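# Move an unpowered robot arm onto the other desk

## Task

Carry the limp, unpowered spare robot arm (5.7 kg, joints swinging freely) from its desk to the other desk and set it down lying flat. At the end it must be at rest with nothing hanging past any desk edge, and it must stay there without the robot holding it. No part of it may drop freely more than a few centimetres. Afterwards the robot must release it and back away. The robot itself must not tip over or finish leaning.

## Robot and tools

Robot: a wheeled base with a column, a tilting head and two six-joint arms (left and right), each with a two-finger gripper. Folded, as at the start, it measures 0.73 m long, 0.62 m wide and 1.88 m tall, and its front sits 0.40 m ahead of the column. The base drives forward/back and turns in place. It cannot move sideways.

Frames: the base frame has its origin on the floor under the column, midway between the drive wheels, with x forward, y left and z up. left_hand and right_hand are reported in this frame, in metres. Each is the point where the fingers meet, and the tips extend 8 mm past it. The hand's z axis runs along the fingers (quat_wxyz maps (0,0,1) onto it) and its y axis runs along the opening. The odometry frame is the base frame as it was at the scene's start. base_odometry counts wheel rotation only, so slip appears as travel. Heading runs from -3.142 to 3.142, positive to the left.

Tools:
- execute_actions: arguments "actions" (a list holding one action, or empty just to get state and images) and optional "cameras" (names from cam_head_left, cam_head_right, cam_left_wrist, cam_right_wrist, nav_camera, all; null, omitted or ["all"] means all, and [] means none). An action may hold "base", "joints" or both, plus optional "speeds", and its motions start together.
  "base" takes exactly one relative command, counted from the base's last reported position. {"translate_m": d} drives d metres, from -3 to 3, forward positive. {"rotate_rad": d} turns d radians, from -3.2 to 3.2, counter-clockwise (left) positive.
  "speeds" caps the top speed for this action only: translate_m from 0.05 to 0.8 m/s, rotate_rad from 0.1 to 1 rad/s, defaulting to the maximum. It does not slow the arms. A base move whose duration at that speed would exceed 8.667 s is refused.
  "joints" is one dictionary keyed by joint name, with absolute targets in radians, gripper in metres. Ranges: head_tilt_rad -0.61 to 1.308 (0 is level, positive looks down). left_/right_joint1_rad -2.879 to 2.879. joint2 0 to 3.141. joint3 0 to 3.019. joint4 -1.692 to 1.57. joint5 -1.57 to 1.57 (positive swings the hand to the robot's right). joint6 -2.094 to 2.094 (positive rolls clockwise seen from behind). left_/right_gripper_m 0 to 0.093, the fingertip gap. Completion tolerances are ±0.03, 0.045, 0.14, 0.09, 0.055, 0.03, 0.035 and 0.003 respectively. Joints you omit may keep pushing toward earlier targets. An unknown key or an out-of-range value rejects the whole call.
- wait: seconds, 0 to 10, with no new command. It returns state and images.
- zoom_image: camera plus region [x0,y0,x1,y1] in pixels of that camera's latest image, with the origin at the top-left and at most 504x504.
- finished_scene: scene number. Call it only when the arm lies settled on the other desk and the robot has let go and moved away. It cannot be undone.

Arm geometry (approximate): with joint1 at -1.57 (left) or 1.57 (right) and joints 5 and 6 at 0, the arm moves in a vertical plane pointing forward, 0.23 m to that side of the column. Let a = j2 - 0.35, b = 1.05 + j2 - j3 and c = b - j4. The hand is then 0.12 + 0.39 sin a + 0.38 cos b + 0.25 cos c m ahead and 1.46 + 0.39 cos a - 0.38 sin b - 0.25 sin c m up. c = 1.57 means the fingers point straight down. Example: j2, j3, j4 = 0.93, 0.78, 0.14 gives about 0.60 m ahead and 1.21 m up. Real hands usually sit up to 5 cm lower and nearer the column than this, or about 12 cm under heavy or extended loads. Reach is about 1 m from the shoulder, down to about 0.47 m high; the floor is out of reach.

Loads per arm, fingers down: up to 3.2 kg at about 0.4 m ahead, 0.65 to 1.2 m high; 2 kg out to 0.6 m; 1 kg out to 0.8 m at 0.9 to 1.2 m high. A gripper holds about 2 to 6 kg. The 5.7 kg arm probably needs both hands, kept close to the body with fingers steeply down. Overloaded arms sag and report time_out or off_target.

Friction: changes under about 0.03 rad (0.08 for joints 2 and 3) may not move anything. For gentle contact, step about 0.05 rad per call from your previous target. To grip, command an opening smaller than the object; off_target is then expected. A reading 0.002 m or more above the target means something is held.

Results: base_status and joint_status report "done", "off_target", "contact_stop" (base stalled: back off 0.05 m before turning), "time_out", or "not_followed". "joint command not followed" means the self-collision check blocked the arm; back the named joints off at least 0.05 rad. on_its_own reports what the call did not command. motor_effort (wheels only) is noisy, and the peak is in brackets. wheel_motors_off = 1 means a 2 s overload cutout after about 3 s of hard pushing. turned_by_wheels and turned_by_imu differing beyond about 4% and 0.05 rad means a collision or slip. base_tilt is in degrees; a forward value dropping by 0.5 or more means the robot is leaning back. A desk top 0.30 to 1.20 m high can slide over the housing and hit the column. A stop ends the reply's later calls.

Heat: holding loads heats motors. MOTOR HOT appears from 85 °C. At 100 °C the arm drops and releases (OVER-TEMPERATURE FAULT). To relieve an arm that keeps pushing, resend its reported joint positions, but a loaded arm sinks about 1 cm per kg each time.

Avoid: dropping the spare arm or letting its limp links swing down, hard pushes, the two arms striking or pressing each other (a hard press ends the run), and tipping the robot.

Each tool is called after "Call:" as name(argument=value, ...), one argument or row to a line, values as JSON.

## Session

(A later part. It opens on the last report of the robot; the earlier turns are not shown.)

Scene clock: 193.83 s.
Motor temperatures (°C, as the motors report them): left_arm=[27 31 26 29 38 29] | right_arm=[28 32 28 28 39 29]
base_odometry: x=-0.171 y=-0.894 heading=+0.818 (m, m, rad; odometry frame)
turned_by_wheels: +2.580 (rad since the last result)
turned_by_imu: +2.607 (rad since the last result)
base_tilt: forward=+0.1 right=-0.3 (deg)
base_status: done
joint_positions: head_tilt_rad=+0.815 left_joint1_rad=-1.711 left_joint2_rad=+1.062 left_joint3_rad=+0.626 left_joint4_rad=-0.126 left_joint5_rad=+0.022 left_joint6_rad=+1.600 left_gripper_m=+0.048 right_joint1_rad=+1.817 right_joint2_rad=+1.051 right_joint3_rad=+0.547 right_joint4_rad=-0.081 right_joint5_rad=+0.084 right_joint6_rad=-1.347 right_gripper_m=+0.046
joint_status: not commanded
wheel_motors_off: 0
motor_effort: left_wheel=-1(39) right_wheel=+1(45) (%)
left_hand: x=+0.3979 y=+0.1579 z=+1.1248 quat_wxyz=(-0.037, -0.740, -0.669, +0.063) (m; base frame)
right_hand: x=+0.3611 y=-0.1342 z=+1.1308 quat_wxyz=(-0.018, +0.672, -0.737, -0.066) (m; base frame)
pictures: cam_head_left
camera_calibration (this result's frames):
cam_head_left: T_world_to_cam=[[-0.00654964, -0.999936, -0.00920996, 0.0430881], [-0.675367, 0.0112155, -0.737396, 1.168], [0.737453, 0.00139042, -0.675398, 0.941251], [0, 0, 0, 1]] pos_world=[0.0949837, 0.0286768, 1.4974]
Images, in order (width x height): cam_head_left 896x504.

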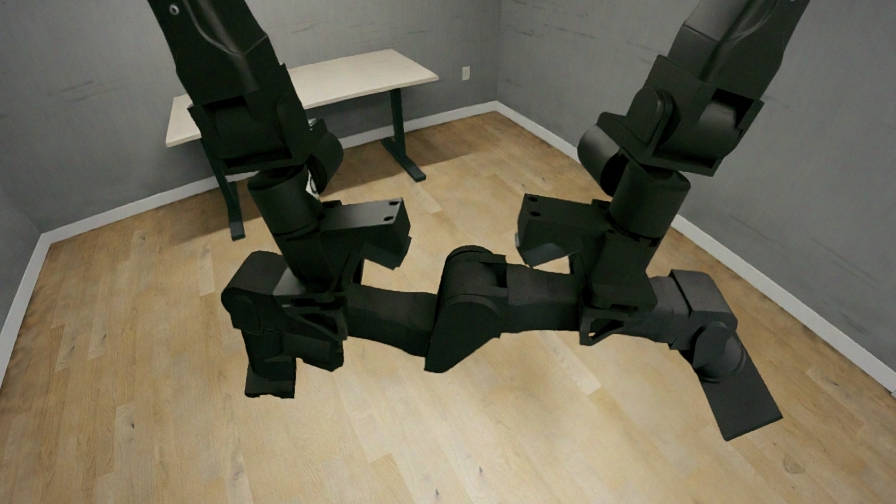

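Call:
execute_actions(
  actions=[
    {"base":{"rotate_rad":0.235},"speeds":{"rotate_rad":0.4}},
  ],
  cameras=[],
)

Call:
execute_actions(
  actions=[
    {"base":{"translate_m":1.29},"speeds":{"translate_m":0.4}},
  ],
  cameras=[],
)

Call:
execute_actions(
  actions=[
    {"base":{"rotate_rad":0.255},"speeds":{"rotate_rad":0.4}},
  ],
  cameras=["cam_head_left","nav_camera"],
)

Scene clock: 203.00 s.
Motor temperatures (°C, as the motors report them): left_arm=[27 31 26 29 40 29] | right_arm=[28 32 27 28 41 29]
base_odometry: x=-0.171 y=-0.894 heading=+1.052 (m, m, rad; odometry frame)
turned_by_wheels: +0.235 (rad since the last result)
turned_by_imu: +0.237 (rad since the last result)
base_tilt: forward=+0.0 right=-0.4 (deg)
base_status: done
joint_positions: head_tilt_rad=+0.815 left_joint1_rad=-1.711 left_joint2_rad=+1.062 left_joint3_rad=+0.626 left_joint4_rad=-0.126 left_joint5_rad=+0.021 left_joint6_rad=+1.599 left_gripper_m=+0.048 right_joint1_rad=+1.817 right_joint2_rad=+1.051 right_joint3_rad=+0.547 right_joint4_rad=-0.081 right_joint5_rad=+0.083 right_joint6_rad=-1.348 right_gripper_m=+0.046
joint_status: not commanded
wheel_motors_off: 0
motor_effort: left_wheel=-1(29) right_wheel=+1(28) (%)
left_hand: x=+0.3979 y=+0.1578 z=+1.1248 quat_wxyz=(-0.037, -0.740, -0.669, +0.063) (m; base frame)
right_hand: x=+0.3613 y=-0.1342 z=+1.1308 quat_wxyz=(-0.018, +0.673, -0.737, -0.066) (m; base frame)
pictures: none
No camera images: the call's "cameras" was empty. Leave "cameras" out to get every camera's image.

Scene clock: 207.47 s.
Motor temperatures (°C, as the motors report them): left_arm=[27 31 26 29 41 30] | right_arm=[28 32 27 28 42 29]
base_odometry: x=+0.468 y=+0.227 heading=+1.053 (m, m, rad; odometry frame)
turned_by_wheels: +0.001 (rad since the last result)
turned_by_imu: -0.004 (rad since the last result)
base_tilt: forward=+0.2 right=-0.4 (deg)
base_status: done
joint_positions: head_tilt_rad=+0.815 left_joint1_rad=-1.711 left_joint2_rad=+1.062 left_joint3_rad=+0.629 left_joint4_rad=-0.126 left_joint5_rad=+0.021 left_joint6_rad=+1.600 left_gripper_m=+0.048 right_joint1_rad=+1.815 right_joint2_rad=+1.052 right_joint3_rad=+0.550 right_joint4_rad=-0.080 right_joint5_rad=+0.083 right_joint6_rad=-1.348 right_gripper_m=+0.046
joint_status: not commanded
wheel_motors_off: 0
motor_effort: left_wheel=+1(50) right_wheel=-1(53) (%)
left_hand: x=+0.3998 y=+0.1577 z=+1.1247 quat_wxyz=(-0.038, -0.740, -0.669, +0.062) (m; base frame)
right_hand: x=+0.3629 y=-0.1345 z=+1.1305 quat_wxyz=(-0.019, +0.672, -0.737, -0.065) (m; base frame)
pictures: none
No camera images: the call's "cameras" was empty. Leave "cameras" out to get every camera's image.

Scene clock: 208.93 s.
Motor temperatures (°C, as the motors report them): left_arm=[27 31 26 29 41 30] | right_arm=[28 32 27 28 42 29]
base_odometry: x=+0.468 y=+0.227 heading=+1.307 (m, m, rad; odometry frame)
turned_by_wheels: +0.254 (rad since the last result)
turned_by_imu: +0.254 (rad since the last result)
base_tilt: forward=+0.1 right=-0.4 (deg)
base_status: done
joint_positions: head_tilt_rad=+0.815 left_joint1_rad=-1.711 left_joint2_rad=+1.062 left_joint3_rad=+0.629 left_joint4_rad=-0.126 left_joint5_rad=+0.021 left_joint6_rad=+1.600 left_gripper_m=+0.048 right_joint1_rad=+1.815 right_joint2_rad=+1.052 right_joint3_rad=+0.550 right_joint4_rad=-0.080 right_joint5_rad=+0.083 right_joint6_rad=-1.348 right_gripper_m=+0.046
joint_status: not commanded
wheel_motors_off: 0
motor_effort: left_wheel=-1(44) right_wheel=+0(40) (%)
left_hand: x=+0.3998 y=+0.1577 z=+1.1247 quat_wxyz=(-0.038, -0.740, -0.669, +0.062) (m; base frame)
right_hand: x=+0.3629 y=-0.1345 z=+1.1305 quat_wxyz=(-0.019, +0.672, -0.737, -0.065) (m; base frame)
pictures: cam_head_left, nav_camera
camera_calibration (this result's frames):
cam_head_left: T_world_to_cam=[[-0.00654663, -0.999936, -0.0092121, 0.0430912], [-0.675126, 0.0112155, -0.737617, 1.16833], [0.737674, 0.00139042, -0.675156, 0.940868], [0, 0, 0, 1]] pos_world=[0.0949976, 0.0286768, 1.49741]
Images, in order (width x height): cam_head_left 896x504, nav_camera 896x504.

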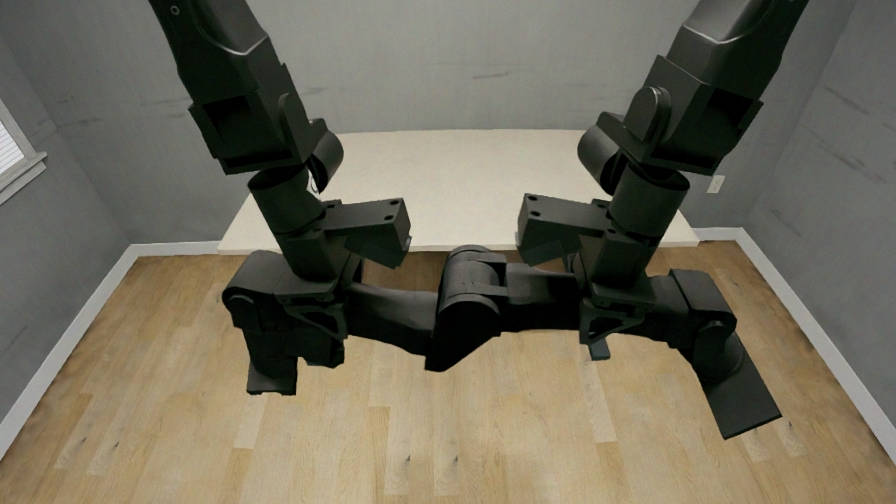

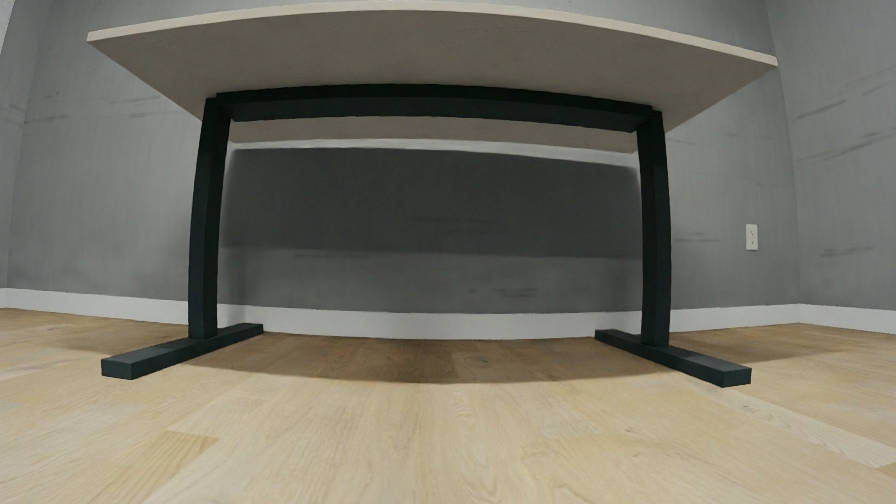

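Call:
execute_actions(
  actions=[
    {"base":{"translate_m":0.72},"speeds":{"translate_m":0.3},"joints":{"head_tilt_rad":1.15}},
  ],
  cameras=["cam_head_left","nav_camera"],
)

Scene clock: 219.70 s.
Motor temperatures (°C, as the motors report them): left_arm=[27 31 26 29 42 30] | right_arm=[28 32 27 28 45 29]
base_odometry: x=+0.656 y=+0.922 heading=+1.308 (m, m, rad; odometry frame)
turned_by_wheels: +0.001 (rad since the last result)
turned_by_imu: -0.002 (rad since the last result)
base_tilt: forward=+0.1 right=-0.3 (deg)
base_status: done
joint_positions: head_tilt_rad=+1.149 left_joint1_rad=-1.711 left_joint2_rad=+1.064 left_joint3_rad=+0.631 left_joint4_rad=-0.126 left_joint5_rad=+0.021 left_joint6_rad=+1.600 left_gripper_m=+0.048 right_joint1_rad=+1.815 right_joint2_rad=+1.053 right_joint3_rad=+0.551 right_joint4_rad=-0.079 right_joint5_rad=+0.083 right_joint6_rad=-1.348 right_gripper_m=+0.046
joint_status: all done
wheel_motors_off: 0
motor_effort: left_wheel=+2(51) right_wheel=-1(47) (%)
left_hand: x=+0.4002 y=+0.1576 z=+1.1243 quat_wxyz=(-0.038, -0.740, -0.668, +0.062) (m; base frame)
right_hand: x=+0.3631 y=-0.1346 z=+1.1302 quat_wxyz=(-0.019, +0.672, -0.737, -0.065) (m; base frame)
pictures: cam_head_left, nav_camera
camera_calibration (this result's frames):
cam_head_left: T_world_to_cam=[[-0.00920332, -0.999936, -0.00655897, 0.0391382], [-0.879519, 0.0112155, -0.475732, 0.775246], [0.475775, 0.00139042, -0.879566, 1.26875], [0, 0, 0, 1]] pos_world=[0.0785615, 0.0286768, 1.48502]
Images, in order (width x height): cam_head_left 896x504, nav_camera 896x504.

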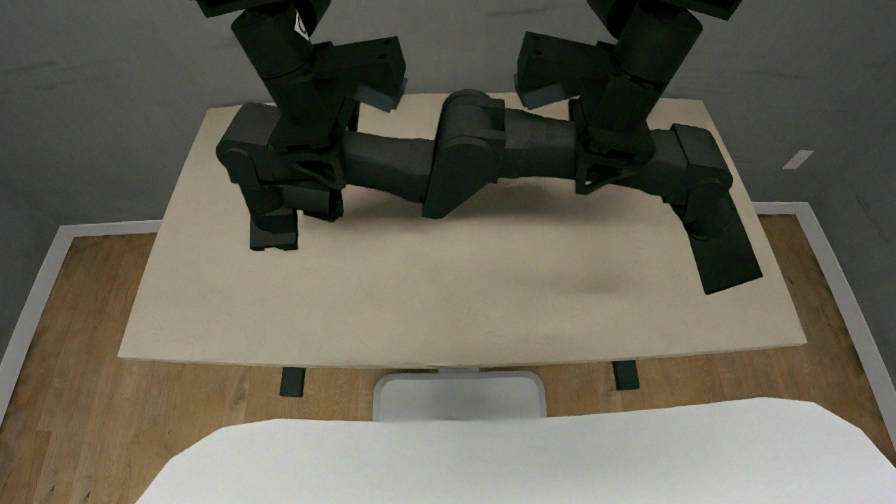

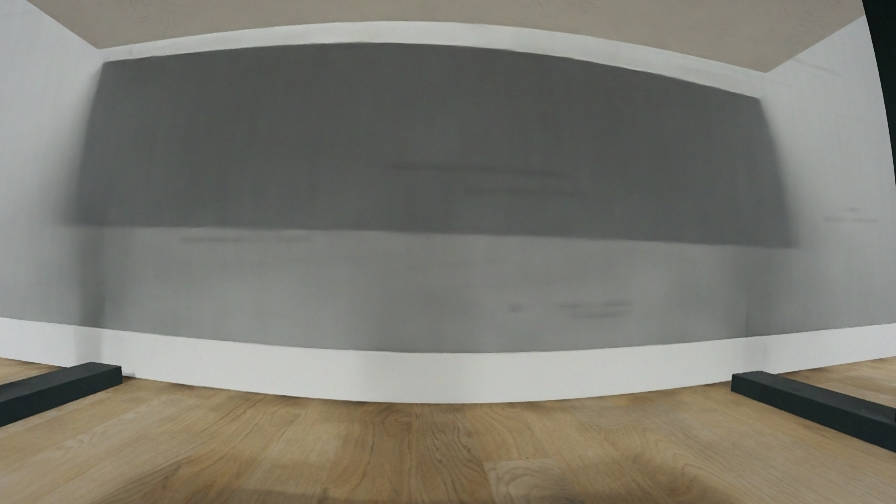

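Call:
execute_actions(
  actions=[
    {"base":{"translate_m":0.07},"speeds":{"translate_m":0.05},"joints":{"left_joint2_rad":1.292,"left_joint3_rad":0.704,"left_joint4_rad":0.068,"right_joint2_rad":1.30,"right_joint3_rad":0.63,"right_joint4_rad":0.154}},
  ],
  cameras=["cam_head_left","cam_left_wrist"],
)

Scene clock: 227.57 s.
Motor temperatures (°C, as the motors report them): left_arm=[27 32 26 29 43 30] | right_arm=[28 32 27 28 45 29]
base_odometry: x=+0.674 y=+0.990 heading=+1.308 (m, m, rad; odometry frame)
turned_by_wheels: +0.000 (rad since the last result)
turned_by_imu: +0.000 (rad since the last result)
base_tilt: forward=+0.3 right=-0.5 (deg)
base_status: done
joint_positions: head_tilt_rad=+1.149 left_joint1_rad=-1.694 left_joint2_rad=+1.385 left_joint3_rad=+0.738 left_joint4_rad=+0.095 left_joint5_rad=+0.007 left_joint6_rad=+1.618 left_gripper_m=+0.048 right_joint1_rad=+1.780 right_joint2_rad=+1.400 right_joint3_rad=+0.661 right_joint4_rad=+0.156 right_joint5_rad=+0.098 right_joint6_rad=-1.360 right_gripper_m=+0.046
joint_status: all done
wheel_motors_off: 0
motor_effort: left_wheel=+0(36) right_wheel=-1(33) (%)
left_hand: x=+0.3992 y=+0.1576 z=+1.0301 quat_wxyz=(-0.031, -0.744, -0.666, +0.050) (m; base frame)
right_hand: x=+0.3583 y=-0.1357 z=+1.0351 quat_wxyz=(-0.004, +0.671, -0.740, -0.048) (m; base frame)
pictures: cam_head_left, cam_left_wrist
camera_calibration (this result's frames):
cam_head_left: T_world_to_cam=[[-0.00920608, -0.999936, -0.0065551, 0.0391324], [-0.879719, 0.0112155, -0.475362, 0.774686], [0.475405, 0.00139042, -0.879766, 1.26908], [0, 0, 0, 1]] pos_world=[0.0785384, 0.0286768, 1.48501]
cam_left_wrist: T_world_to_cam=[[-0.993351, 0.114184, 0.0146977, 0.36083], [0.10668, 0.864944, 0.4904, -0.682675], [0.043283, 0.488707, -0.871374, 0.925884], [0, 0, 0, 1]] pos_world=[0.391183, 0.0967883, 1.13627]
Images, in order (width x height): cam_head_left 896x504, cam_left_wrist 616x616.

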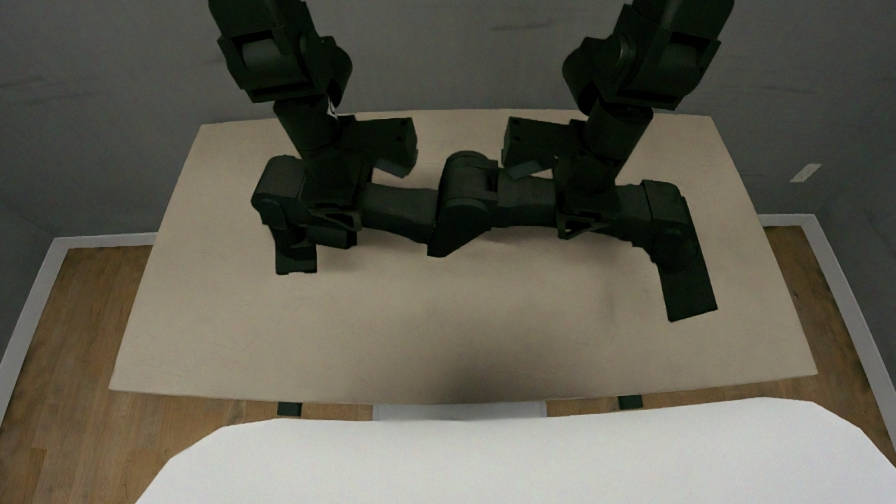

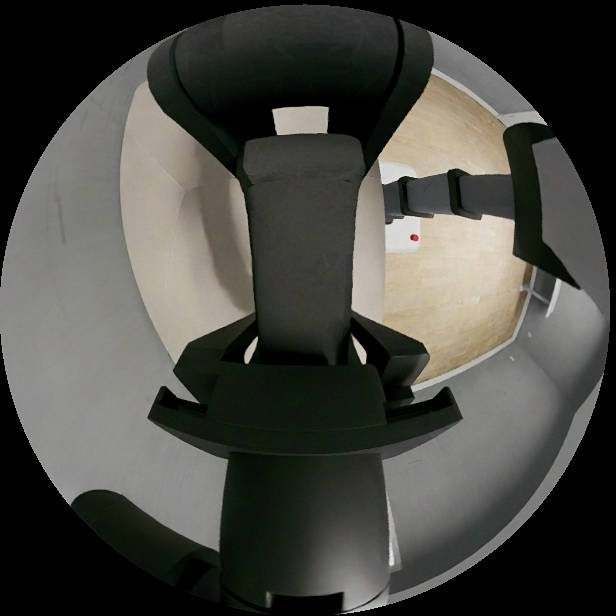

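Call:
execute_actions(
  actions=[
    {"joints":{"left_joint2_rad":1.56,"left_joint3_rad":0.84,"left_joint4_rad":0.20,"right_joint2_rad":1.57,"right_joint3_rad":0.765,"right_joint4_rad":0.29}},
  ],
  cameras=["cam_head_left"],
)

Call:
zoom_image(
  camera="cam_head_left",
  region=[200, 150, 500, 350],
)

Scene clock: 232.53 s.
Motor temperatures (°C, as the motors report them): left_arm=[27 32 26 29 42 30] | right_arm=[28 33 28 28 44 29]
base_odometry: x=+0.674 y=+0.990 heading=+1.308 (m, m, rad; odometry frame)
turned_by_wheels: +0.000 (rad since the last result)
turned_by_imu: +0.000 (rad since the last result)
base_tilt: forward=+0.1 right=-0.3 (deg)
base_status: not commanded
joint_positions: head_tilt_rad=+1.149 left_joint1_rad=-1.670 left_joint2_rad=+1.653 left_joint3_rad=+0.889 left_joint4_rad=+0.221 left_joint5_rad=-0.004 left_joint6_rad=+1.629 left_gripper_m=+0.048 right_joint1_rad=+1.767 right_joint2_rad=+1.668 right_joint3_rad=+0.809 right_joint4_rad=+0.286 right_joint5_rad=+0.106 right_joint6_rad=-1.369 right_gripper_m=+0.046
joint_status: all done
wheel_motors_off: 0
motor_effort: left_wheel=+2(3) right_wheel=-1(5) (%)
left_hand: x=+0.3980 y=+0.1649 z=+0.9423 quat_wxyz=(-0.023, -0.744, -0.667, +0.035) (m; base frame)
right_hand: x=+0.3552 y=-0.1299 z=+0.9524 quat_wxyz=(-0.003, +0.671, -0.740, -0.038) (m; base frame)
pictures: cam_head_left
camera_calibration (this result's frames):
cam_head_left: T_world_to_cam=[[-0.00920608, -0.999936, -0.0065551, 0.0391324], [-0.879719, 0.0112155, -0.475362, 0.774686], [0.475405, 0.00139042, -0.879766, 1.26908], [0, 0, 0, 1]] pos_world=[0.0785384, 0.0286768, 1.48501]
Images, in order (width x height): cam_head_left 896x504.

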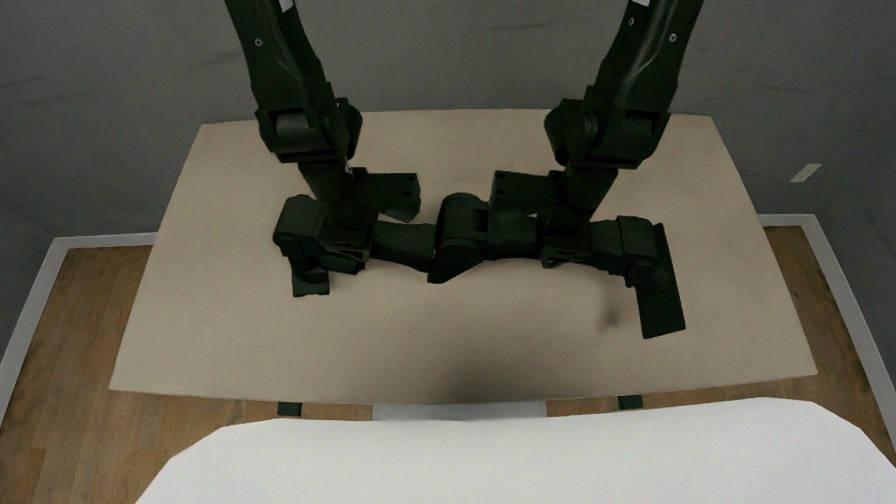

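Region (200, 150, 500, 350) of cam_head_left's 896x504 image, scaled by 1.680, with more detail than that image has.

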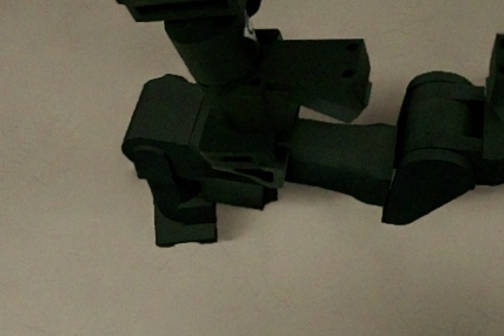

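Call:
execute_actions(
  actions=[
    {"joints":{"left_joint2_rad":1.65,"left_joint3_rad":0.905,"left_joint4_rad":0.22,"right_joint2_rad":1.66,"right_joint3_rad":0.825,"right_joint4_rad":0.31}},
  ],
  cameras=["cam_head_left"],
)

Call:
execute_actions(
  actions=[
    {"joints":{"left_joint1_rad":-1.74,"right_joint1_rad":1.645,"left_joint2_rad":1.70,"left_joint3_rad":0.945,"right_joint2_rad":1.70,"right_joint3_rad":0.855}},
  ],
  cameras=["cam_head_left"],
)

Scene clock: 236.63 s.
Motor temperatures (°C, as the motors report them): left_arm=[27 32 27 29 41 30] | right_arm=[28 33 28 28 43 29]
base_odometry: x=+0.674 y=+0.990 heading=+1.308 (m, m, rad; odometry frame)
turned_by_wheels: +0.000 (rad since the last result)
turned_by_imu: +0.000 (rad since the last result)
base_tilt: forward=+0.1 right=-0.3 (deg)
base_status: not commanded
joint_positions: head_tilt_rad=+1.149 left_joint1_rad=-1.673 left_joint2_rad=+1.683 left_joint3_rad=+0.928 left_joint4_rad=+0.226 left_joint5_rad=-0.041 left_joint6_rad=+1.635 left_gripper_m=+0.048 right_joint1_rad=+1.763 right_joint2_rad=+1.734 right_joint3_rad=+0.868 right_joint4_rad=+0.305 right_joint5_rad=+0.104 right_joint6_rad=-1.366 right_gripper_m=+0.046
joint_status: all done
wheel_motors_off: 0
motor_effort: left_wheel=+1(3) right_wheel=+0(1) (%)
left_hand: x=+0.4075 y=+0.1681 z=+0.9300 quat_wxyz=(-0.015, -0.747, -0.665, +0.018) (m; base frame)
right_hand: x=+0.3609 y=-0.1273 z=+0.9283 quat_wxyz=(-0.007, +0.669, -0.743, -0.034) (m; base frame)
pictures: cam_head_left
camera_calibration (this result's frames):
cam_head_left: T_world_to_cam=[[-0.00920608, -0.999936, -0.0065551, 0.0391324], [-0.879719, 0.0112155, -0.475362, 0.774686], [0.475405, 0.00139042, -0.879766, 1.26908], [0, 0, 0, 1]] pos_world=[0.0785384, 0.0286768, 1.48501]
Images, in order (width x height): cam_head_left 896x504.

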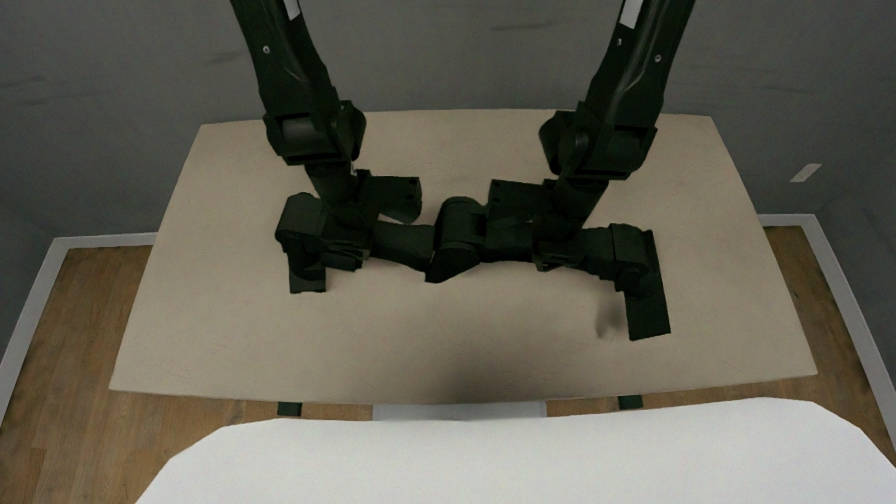

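Scene clock: 237.63 s.
Motor temperatures (°C, as the motors report them): left_arm=[27 32 27 29 41 30] | right_arm=[28 33 28 28 43 29]
base_odometry: x=+0.674 y=+0.990 heading=+1.308 (m, m, rad; odometry frame)
turned_by_wheels: +0.000 (rad since the last result)
turned_by_imu: +0.000 (rad since the last result)
base_tilt: forward=+0.1 right=-0.3 (deg)
base_status: not commanded
joint_positions: head_tilt_rad=+1.149 left_joint1_rad=-1.764 left_joint2_rad=+1.752 left_joint3_rad=+0.993 left_joint4_rad=+0.237 left_joint5_rad=-0.057 left_joint6_rad=+1.608 left_gripper_m=+0.048 right_joint1_rad=+1.670 right_joint2_rad=+1.773 right_joint3_rad=+0.890 right_joint4_rad=+0.307 right_joint5_rad=+0.112 right_joint6_rad=-1.395 right_gripper_m=+0.046
joint_status: all done
wheel_motors_off: 0
motor_effort: left_wheel=+0(3) right_wheel=-1(2) (%)
left_hand: x=+0.4092 y=+0.1098 z=+0.9111 quat_wxyz=(-0.041, -0.752, -0.657, +0.037) (m; base frame)
right_hand: x=+0.3567 y=-0.1840 z=+0.9102 quat_wxyz=(+0.028, +0.663, -0.748, -0.005) (m; base frame)
pictures: cam_head_left
camera_calibration (this result's frames):
cam_head_left: T_world_to_cam=[[-0.00920608, -0.999936, -0.0065551, 0.0391324], [-0.879719, 0.0112155, -0.475362, 0.774686], [0.475405, 0.00139042, -0.879766, 1.26908], [0, 0, 0, 1]] pos_world=[0.0785384, 0.0286768, 1.48501]
Images, in order (width x height): cam_head_left 896x504.

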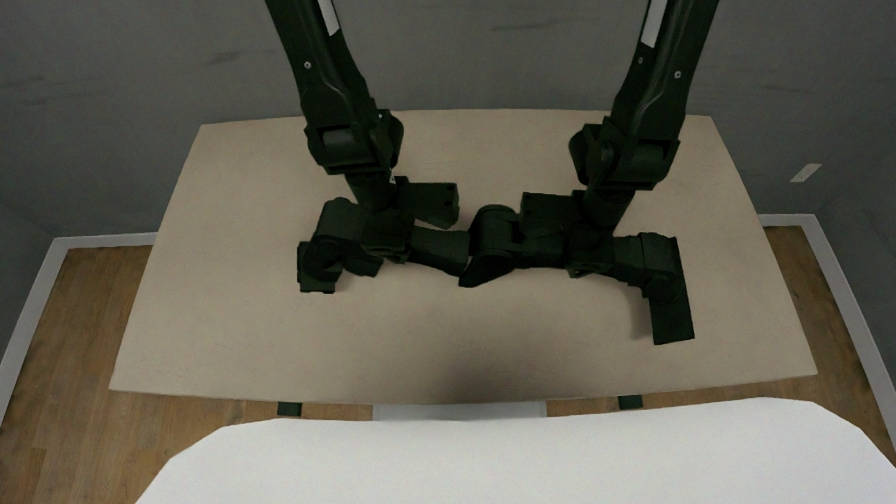

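Call:
execute_actions(
  actions=[
    {"joints":{"left_joint2_rad":1.80,"left_joint3_rad":1.03,"left_joint4_rad":0.25,"right_joint2_rad":1.81,"right_joint3_rad":0.94,"right_joint4_rad":0.34}},
  ],
  cameras=["cam_head_left"],
)

Call:
execute_actions(
  actions=[
    {"joints":{"left_joint2_rad":1.90,"left_joint3_rad":1.115,"left_joint4_rad":0.265,"right_joint2_rad":1.92,"right_joint3_rad":1.03,"right_joint4_rad":0.36}},
  ],
  cameras=["cam_head_left"],
)

Scene clock: 242.53 s.
Motor temperatures (°C, as the motors report them): left_arm=[27 32 27 29 39 30] | right_arm=[28 33 28 28 42 29]
base_odometry: x=+0.674 y=+0.990 heading=+1.308 (m, m, rad; odometry frame)
turned_by_wheels: +0.000 (rad since the last result)
turned_by_imu: +0.000 (rad since the last result)
base_tilt: forward=+0.1 right=-0.4 (deg)
base_status: not commanded
joint_positions: head_tilt_rad=+1.149 left_joint1_rad=-1.753 left_joint2_rad=+1.856 left_joint3_rad=+1.078 left_joint4_rad=+0.264 left_joint5_rad=-0.061 left_joint6_rad=+1.625 left_gripper_m=+0.048 right_joint1_rad=+1.669 right_joint2_rad=+1.895 right_joint3_rad=+0.986 right_joint4_rad=+0.338 right_joint5_rad=+0.115 right_joint6_rad=-1.387 right_gripper_m=+0.046
joint_status: all done
wheel_motors_off: 0
motor_effort: left_wheel=+2(2) right_wheel=-1(3) (%)
left_hand: x=+0.4091 y=+0.1117 z=+0.8725 quat_wxyz=(-0.039, -0.755, -0.654, +0.029) (m; base frame)
right_hand: x=+0.3525 y=-0.1817 z=+0.8673 quat_wxyz=(+0.027, +0.659, -0.751, -0.002) (m; base frame)
pictures: cam_head_left
camera_calibration (this result's frames):
cam_head_left: T_world_to_cam=[[-0.00920608, -0.999936, -0.0065551, 0.0391324], [-0.879719, 0.0112155, -0.475362, 0.774686], [0.475406, 0.00139042, -0.879766, 1.26908], [0, 0, 0, 1]] pos_world=[0.0785384, 0.0286768, 1.48501]
Images, in order (width x height): cam_head_left 896x504.

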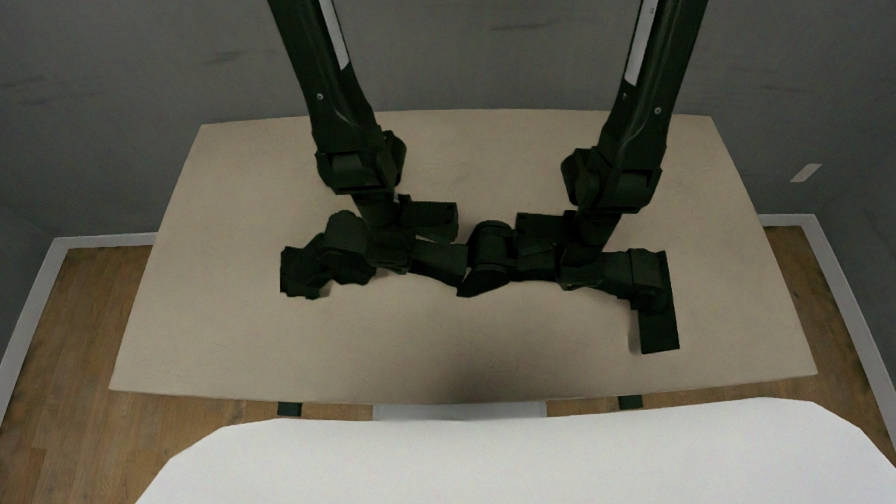

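Scene clock: 243.23 s.
Motor temperatures (°C, as the motors report them): left_arm=[27 32 27 29 39 30] | right_arm=[28 33 28 28 42 29]
base_odometry: x=+0.674 y=+0.990 heading=+1.308 (m, m, rad; odometry frame)
turned_by_wheels: +0.000 (rad since the last result)
turned_by_imu: +0.000 (rad since the last result)
base_tilt: forward=+0.3 right=-0.4 (deg)
base_status: not commanded
joint_positions: head_tilt_rad=+1.149 left_joint1_rad=-1.755 left_joint2_rad=+1.901 left_joint3_rad=+1.132 left_joint4_rad=+0.268 left_joint5_rad=-0.066 left_joint6_rad=+1.630 left_gripper_m=+0.048 right_joint1_rad=+1.662 right_joint2_rad=+1.985 right_joint3_rad=+1.076 right_joint4_rad=+0.358 right_joint5_rad=+0.122 right_joint6_rad=-1.385 right_gripper_m=+0.046
joint_status: all done
wheel_motors_off: 0
motor_effort: left_wheel=+2(2) right_wheel=-1(2) (%)
left_hand: x=+0.4164 y=+0.1079 z=+0.8547 quat_wxyz=(-0.043, -0.757, -0.652, +0.023) (m; base frame)
right_hand: x=+0.3568 y=-0.1842 z=+0.8324 quat_wxyz=(+0.023, +0.657, -0.754, +0.009) (m; base frame)
pictures: cam_head_left
camera_calibration (this result's frames):
cam_head_left: T_world_to_cam=[[-0.00920608, -0.999936, -0.0065551, 0.0391324], [-0.879719, 0.0112155, -0.475362, 0.774686], [0.475406, 0.00139042, -0.879766, 1.26908], [0, 0, 0, 1]] pos_world=[0.0785384, 0.0286768, 1.48501]
Images, in order (width x height): cam_head_left 896x504.

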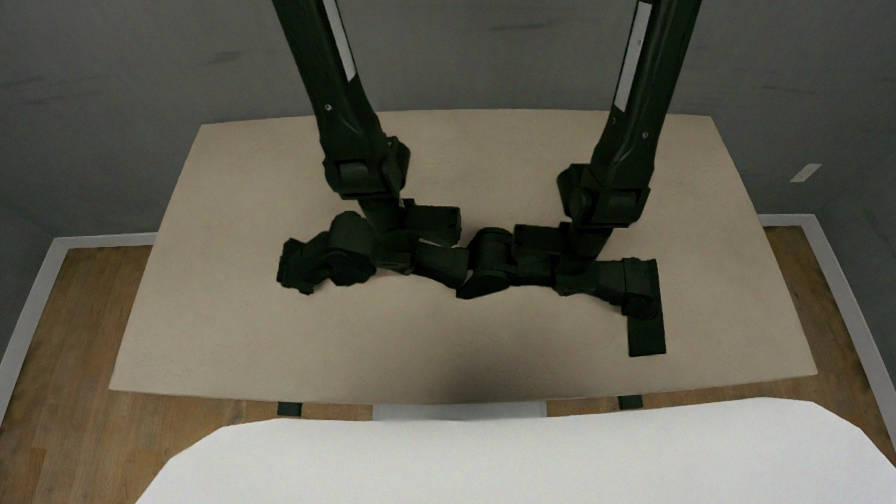

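Call:
execute_actions(
  actions=[
    {"joints":{"left_joint2_rad":1.99,"left_joint3_rad":1.20,"left_joint4_rad":0.265,"right_joint2_rad":1.99,"right_joint3_rad":1.10,"right_joint4_rad":0.36}},
  ],
  cameras=["cam_head_left"],
)

Call:
execute_actions(
  actions=[
    {"joints":{"left_joint2_rad":2.05,"left_joint3_rad":1.27,"left_joint4_rad":0.265,"right_joint2_rad":2.07,"right_joint3_rad":1.19,"right_joint4_rad":0.36}},
  ],
  cameras=["cam_head_left"],
)

Scene clock: 247.00 s.
Motor temperatures (°C, as the motors report them): left_arm=[27 32 27 29 38 30] | right_arm=[28 33 29 28 41 29]
base_odometry: x=+0.674 y=+0.990 heading=+1.308 (m, m, rad; odometry frame)
turned_by_wheels: +0.000 (rad since the last result)
turned_by_imu: +0.000 (rad since the last result)
base_tilt: forward=+0.1 right=-0.3 (deg)
base_status: not commanded
joint_positions: head_tilt_rad=+1.149 left_joint1_rad=-1.755 left_joint2_rad=+2.010 left_joint3_rad=+1.235 left_joint4_rad=+0.282 left_joint5_rad=-0.024 left_joint6_rad=+1.637 left_gripper_m=+0.048 right_joint1_rad=+1.645 right_joint2_rad=+2.037 right_joint3_rad=+1.124 right_joint4_rad=+0.357 right_joint5_rad=+0.144 right_joint6_rad=-1.390 right_gripper_m=+0.046
joint_status: all done
wheel_motors_off: 0
motor_effort: left_wheel=+2(3) right_wheel=-2(2) (%)
left_hand: x=+0.4136 y=+0.0944 z=+0.8148 quat_wxyz=(-0.061, -0.758, -0.649, +0.035) (m; base frame)
right_hand: x=+0.3526 y=-0.1987 z=+0.8128 quat_wxyz=(+0.037, +0.655, -0.754, +0.021) (m; base frame)
pictures: cam_head_left
camera_calibration (this result's frames):
cam_head_left: T_world_to_cam=[[-0.00920608, -0.999936, -0.0065551, 0.0391324], [-0.879719, 0.0112155, -0.475362, 0.774686], [0.475405, 0.00139042, -0.879766, 1.26908], [0, 0, 0, 1]] pos_world=[0.0785384, 0.0286768, 1.48501]
Images, in order (width x height): cam_head_left 896x504.

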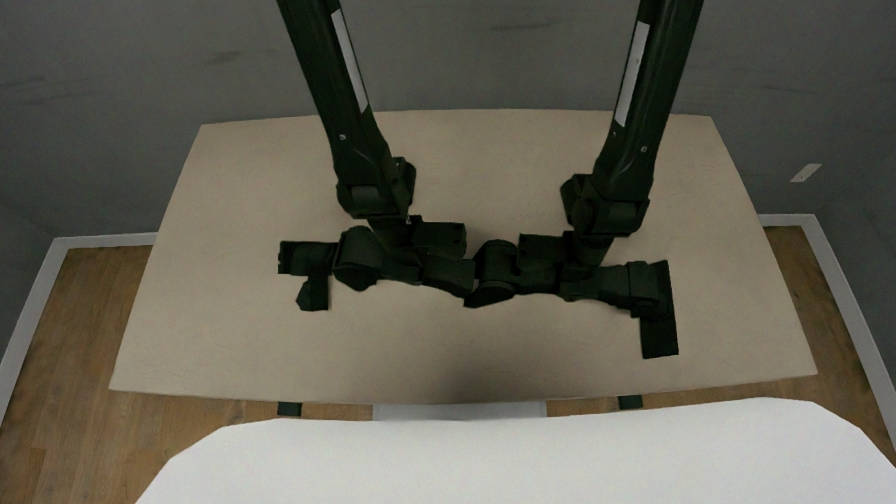

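Scene clock: 247.63 s.
Motor temperatures (°C, as the motors report them): left_arm=[27 31 27 29 38 30] | right_arm=[28 33 29 28 40 29]
base_odometry: x=+0.674 y=+0.990 heading=+1.308 (m, m, rad; odometry frame)
turned_by_wheels: +0.000 (rad since the last result)
turned_by_imu: +0.000 (rad since the last result)
base_tilt: forward=+0.1 right=-0.5 (deg)
base_status: not commanded
joint_positions: head_tilt_rad=+1.149 left_joint1_rad=-1.759 left_joint2_rad=+2.031 left_joint3_rad=+1.260 left_joint4_rad=+0.282 left_joint5_rad=-0.075 left_joint6_rad=+1.633 left_gripper_m=+0.047 right_joint1_rad=+1.651 right_joint2_rad=+2.070 right_joint3_rad=+1.163 right_joint4_rad=+0.353 right_joint5_rad=+0.161 right_joint6_rad=-1.388 right_gripper_m=+0.046
joint_status: all done
wheel_motors_off: 0
motor_effort: left_wheel=+2(2) right_wheel=-1(1) (%)
left_hand: x=+0.4152 y=+0.0984 z=+0.8061 quat_wxyz=(-0.045, -0.758, -0.651, +0.017) (m; base frame)
right_hand: x=+0.3539 y=-0.1964 z=+0.7997 quat_wxyz=(+0.040, +0.656, -0.754, +0.027) (m; base frame)
pictures: cam_head_left
camera_calibration (this result's frames):
cam_head_left: T_world_to_cam=[[-0.00920608, -0.999936, -0.00655509, 0.0391324], [-0.879719, 0.0112155, -0.475362, 0.774686], [0.475405, 0.00139042, -0.879766, 1.26908], [0, 0, 0, 1]] pos_world=[0.0785383, 0.0286768, 1.48501]
Images, in order (width x height): cam_head_left 896x504.

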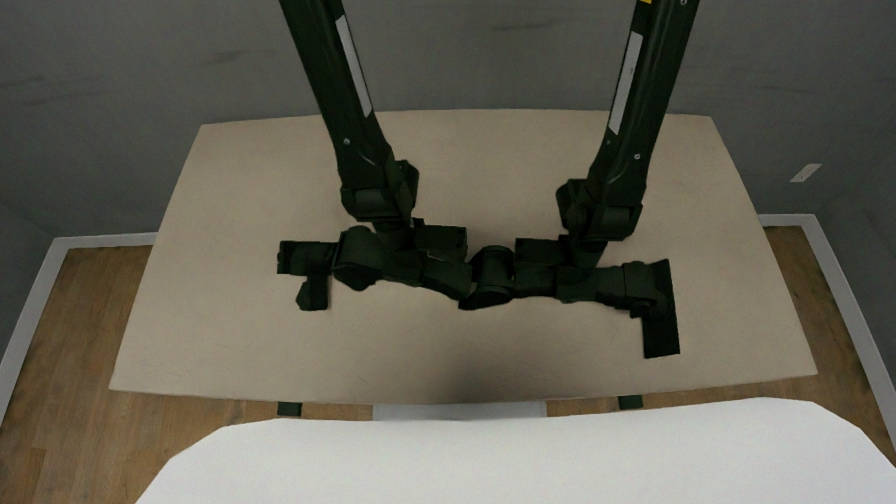

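Call:
execute_actions(
  actions=[
    {"joints":{"right_joint2_rad":2.12,"right_joint3_rad":1.24,"left_joint2_rad":2.07,"left_joint3_rad":1.29}},
  ],
  cameras=["cam_head_left"],
)

Scene clock: 251.30 s.
Motor temperatures (°C, as the motors report them): left_arm=[27 31 27 29 37 30] | right_arm=[28 33 28 28 39 29]
base_odometry: x=+0.674 y=+0.990 heading=+1.308 (m, m, rad; odometry frame)
turned_by_wheels: +0.000 (rad since the last result)
turned_by_imu: +0.000 (rad since the last result)
base_tilt: forward=+0.1 right=-0.5 (deg)
base_status: not commanded
joint_positions: head_tilt_rad=+1.149 left_joint1_rad=-1.759 left_joint2_rad=+2.052 left_joint3_rad=+1.284 left_joint4_rad=+0.279 left_joint5_rad=-0.091 left_joint6_rad=+1.631 left_gripper_m=+0.047 right_joint1_rad=+1.656 right_joint2_rad=+2.113 right_joint3_rad=+1.215 right_joint4_rad=+0.350 right_joint5_rad=+0.157 right_joint6_rad=-1.388 right_gripper_m=+0.046
joint_status: all done
wheel_motors_off: 0
motor_effort: left_wheel=+2(3) right_wheel=+0(1) (%)
left_hand: x=+0.4155 y=+0.1000 z=+0.7977 quat_wxyz=(-0.040, -0.758, -0.652, +0.011) (m; base frame)
right_hand: x=+0.3552 y=-0.1911 z=+0.7824 quat_wxyz=(+0.035, +0.656, -0.753, +0.025) (m; base frame)
pictures: cam_head_left
camera_calibration (this result's frames):
cam_head_left: T_world_to_cam=[[-0.00920608, -0.999936, -0.0065551, 0.0391324], [-0.879719, 0.0112155, -0.475362, 0.774686], [0.475405, 0.00139042, -0.879766, 1.26908], [0, 0, 0, 1]] pos_world=[0.0785384, 0.0286768, 1.48501]
Images, in order (width x height): cam_head_left 896x504.

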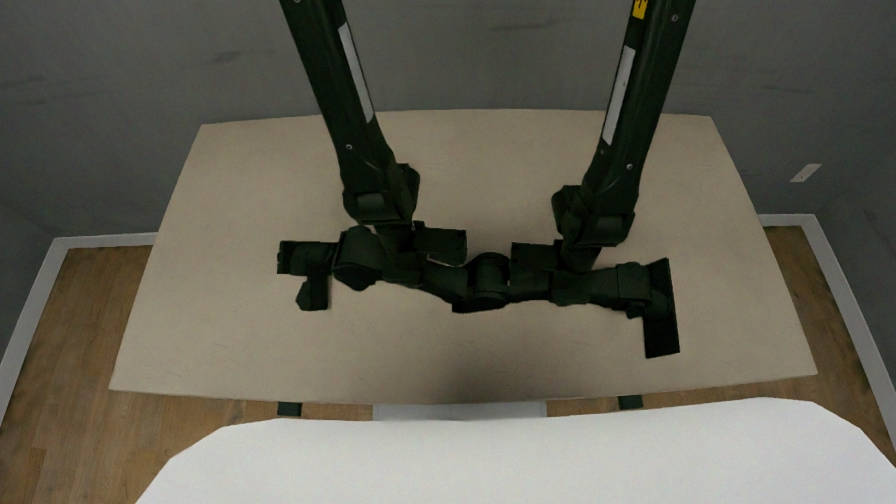

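Down at the original heights. Release.

Call:
execute_actions(
  actions=[
    {"joints":{"right_gripper_m":0.093,"left_gripper_m":0.093}},
  ],
  cameras=["cam_head_left"],
)

Call:
execute_actions(
  actions=[
    {"joints":{"left_joint2_rad":1.80,"left_joint3_rad":1.08,"left_joint4_rad":0.25,"right_joint2_rad":1.85,"right_joint3_rad":1.0,"right_joint4_rad":0.36}},
  ],
  cameras=["cam_head_left"],
)

Scene clock: 255.00 s.
Motor temperatures (°C, as the motors report them): left_arm=[27 31 27 29 37 30] | right_arm=[28 32 28 28 39 29]
base_odometry: x=+0.674 y=+0.990 heading=+1.308 (m, m, rad; odometry frame)
turned_by_wheels: +0.000 (rad since the last result)
turned_by_imu: +0.000 (rad since the last result)
base_tilt: forward=+0.1 right=-0.3 (deg)
base_status: not commanded
joint_positions: head_tilt_rad=+1.149 left_joint1_rad=-1.758 left_joint2_rad=+2.054 left_joint3_rad=+1.284 left_joint4_rad=+0.279 left_joint5_rad=-0.058 left_joint6_rad=+1.682 left_gripper_m=+0.093 right_joint1_rad=+1.652 right_joint2_rad=+2.114 right_joint3_rad=+1.238 right_joint4_rad=+0.350 right_joint5_rad=+0.147 right_joint6_rad=-1.392 right_gripper_m=+0.093
joint_status: all done
wheel_motors_off: 0
motor_effort: left_wheel=+2(3) right_wheel=-2(2) (%)
left_hand: x=+0.4142 y=+0.0952 z=+0.7974 quat_wxyz=(-0.051, -0.773, -0.632, +0.022) (m; base frame)
right_hand: x=+0.3684 y=-0.1914 z=+0.7787 quat_wxyz=(+0.025, +0.656, -0.754, +0.030) (m; base frame)
pictures: cam_head_left
camera_calibration (this result's frames):
cam_head_left: T_world_to_cam=[[-0.00920608, -0.999936, -0.0065551, 0.0391324], [-0.879719, 0.0112155, -0.475362, 0.774686], [0.475405, 0.00139042, -0.879766, 1.26908], [0, 0, 0, 1]] pos_world=[0.0785383, 0.0286768, 1.48501]
Images, in order (width x height): cam_head_left 896x504.

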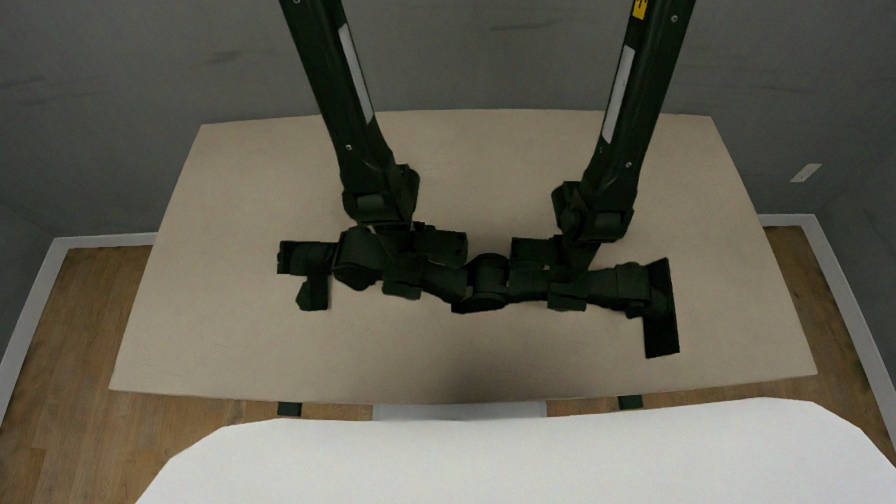

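Scene clock: 256.17 s.
Motor temperatures (°C, as the motors report them): left_arm=[27 31 27 29 37 30] | right_arm=[28 32 28 28 38 29]
base_odometry: x=+0.674 y=+0.990 heading=+1.308 (m, m, rad; odometry frame)
turned_by_wheels: +0.000 (rad since the last result)
turned_by_imu: +0.000 (rad since the last result)
base_tilt: forward=+0.2 right=-0.4 (deg)
base_status: not commanded
joint_positions: head_tilt_rad=+1.149 left_joint1_rad=-1.757 left_joint2_rad=+1.786 left_joint3_rad=+1.085 left_joint4_rad=+0.261 left_joint5_rad=-0.058 left_joint6_rad=+1.683 left_gripper_m=+0.093 right_joint1_rad=+1.652 right_joint2_rad=+1.838 right_joint3_rad=+1.009 right_joint4_rad=+0.354 right_joint5_rad=+0.147 right_joint6_rad=-1.393 right_gripper_m=+0.093
joint_status: all done
wheel_motors_off: 0
motor_effort: left_wheel=+1(2) right_wheel=-1(2) (%)
left_hand: x=+0.4535 y=+0.1076 z=+0.8944 quat_wxyz=(-0.069, -0.771, -0.633, +0.004) (m; base frame)
right_hand: x=+0.4042 y=-0.1970 z=+0.8784 quat_wxyz=(+0.005, +0.654, -0.755, +0.045) (m; base frame)
pictures: cam_head_left
camera_calibration (this result's frames):
cam_head_left: T_world_to_cam=[[-0.00920608, -0.999936, -0.0065551, 0.0391324], [-0.879719, 0.0112155, -0.475362, 0.774686], [0.475406, 0.00139042, -0.879766, 1.26908], [0, 0, 0, 1]] pos_world=[0.0785384, 0.0286768, 1.48501]
Images, in order (width x height): cam_head_left 896x504.

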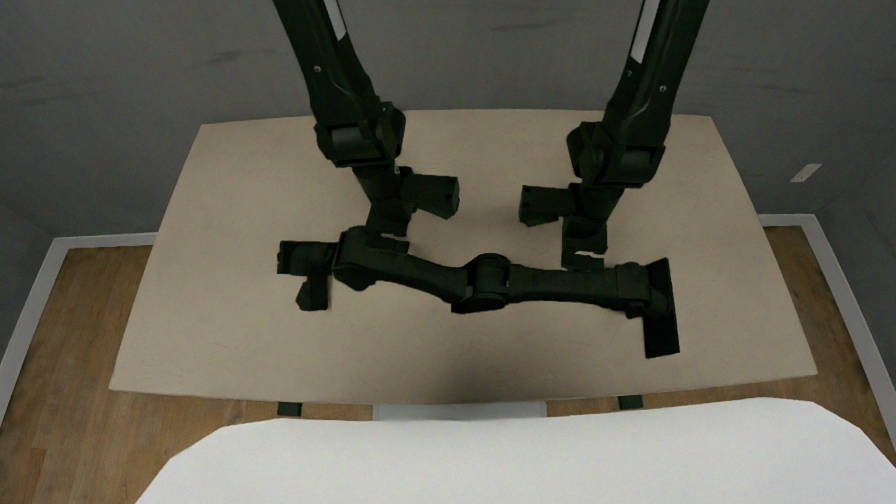

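Raise the arms and back off.

Call:
execute_actions(
  actions=[
    {"base":{"translate_m":-0.6},"joints":{"left_joint1_rad":-1.57,"right_joint1_rad":1.57,"left_joint2_rad":1.48,"left_joint3_rad":0.82,"left_joint4_rad":0.14,"right_joint2_rad":1.48,"right_joint3_rad":0.82,"right_joint4_rad":0.14,"left_joint5_rad":0,"right_joint5_rad":0,"head_tilt_rad":0.8}},
  ],
  cameras=["cam_head_left","nav_camera"],
)

Scene clock: 260.93 s.
Motor temperatures (°C, as the motors report them): left_arm=[27 31 27 29 36 29] | right_arm=[28 32 28 28 37 29]
base_odometry: x=+0.518 y=+0.410 heading=+1.309 (m, m, rad; odometry frame)
turned_by_wheels: +0.001 (rad since the last result)
turned_by_imu: +0.003 (rad since the last result)
base_tilt: forward=+0.2 right=-0.4 (deg)
base_status: done
joint_positions: head_tilt_rad=+0.815 left_joint1_rad=-1.560 left_joint2_rad=+1.471 left_joint3_rad=+0.819 left_joint4_rad=+0.152 left_joint5_rad=-0.002 left_joint6_rad=+1.683 left_gripper_m=+0.093 right_joint1_rad=+1.567 right_joint2_rad=+1.473 right_joint3_rad=+0.818 right_joint4_rad=+0.146 right_joint5_rad=+0.001 right_joint6_rad=-1.393 right_gripper_m=+0.093
joint_status: all done
wheel_motors_off: 0
motor_effort: left_wheel=+0(50) right_wheel=-1(37) (%)
left_hand: x=+0.4275 y=+0.2312 z=+0.9975 quat_wxyz=(-0.003, -0.744, -0.668, -0.012) (m; base frame)
right_hand: x=+0.4250 y=-0.2280 z=+0.9970 quat_wxyz=(-0.004, +0.641, -0.768, +0.007) (m; base frame)
pictures: cam_head_left, nav_camera
camera_calibration (this result's frames):
cam_head_left: T_world_to_cam=[[-0.00654804, -0.999936, -0.0092111, 0.0430897], [-0.675239, 0.0112155, -0.737514, 1.16818], [0.73757, 0.00139042, -0.675269, 0.941048], [0, 0, 0, 1]] pos_world=[0.0949911, 0.0286768, 1.4974]
Images, in order (width x height): cam_head_left 896x504, nav_camera 896x504.

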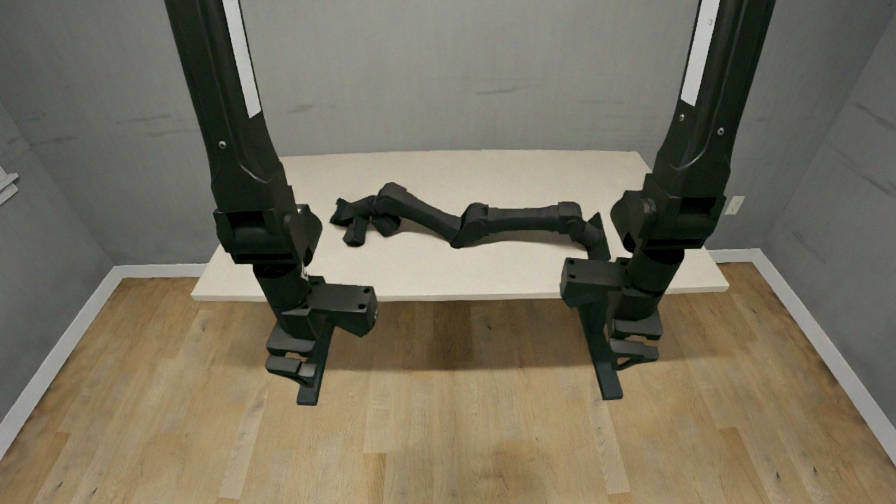

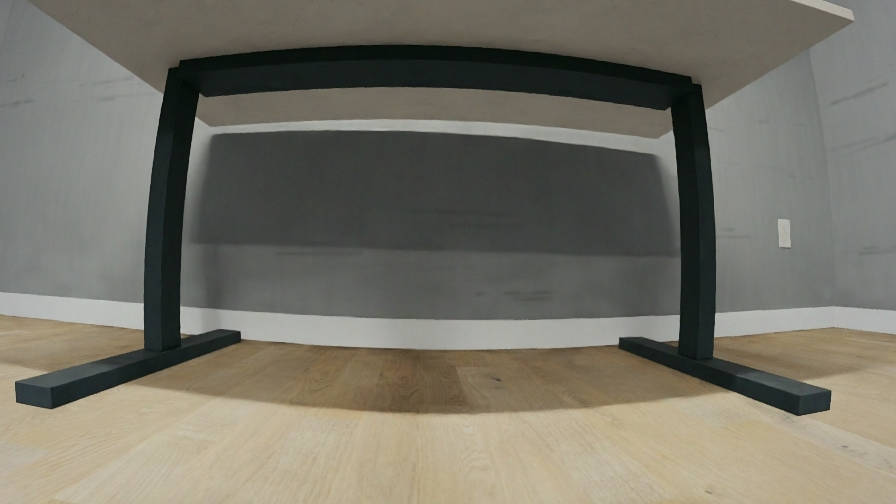

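Call:
finished_scene(
  scene=1,
)

The scene is finished: the task was done.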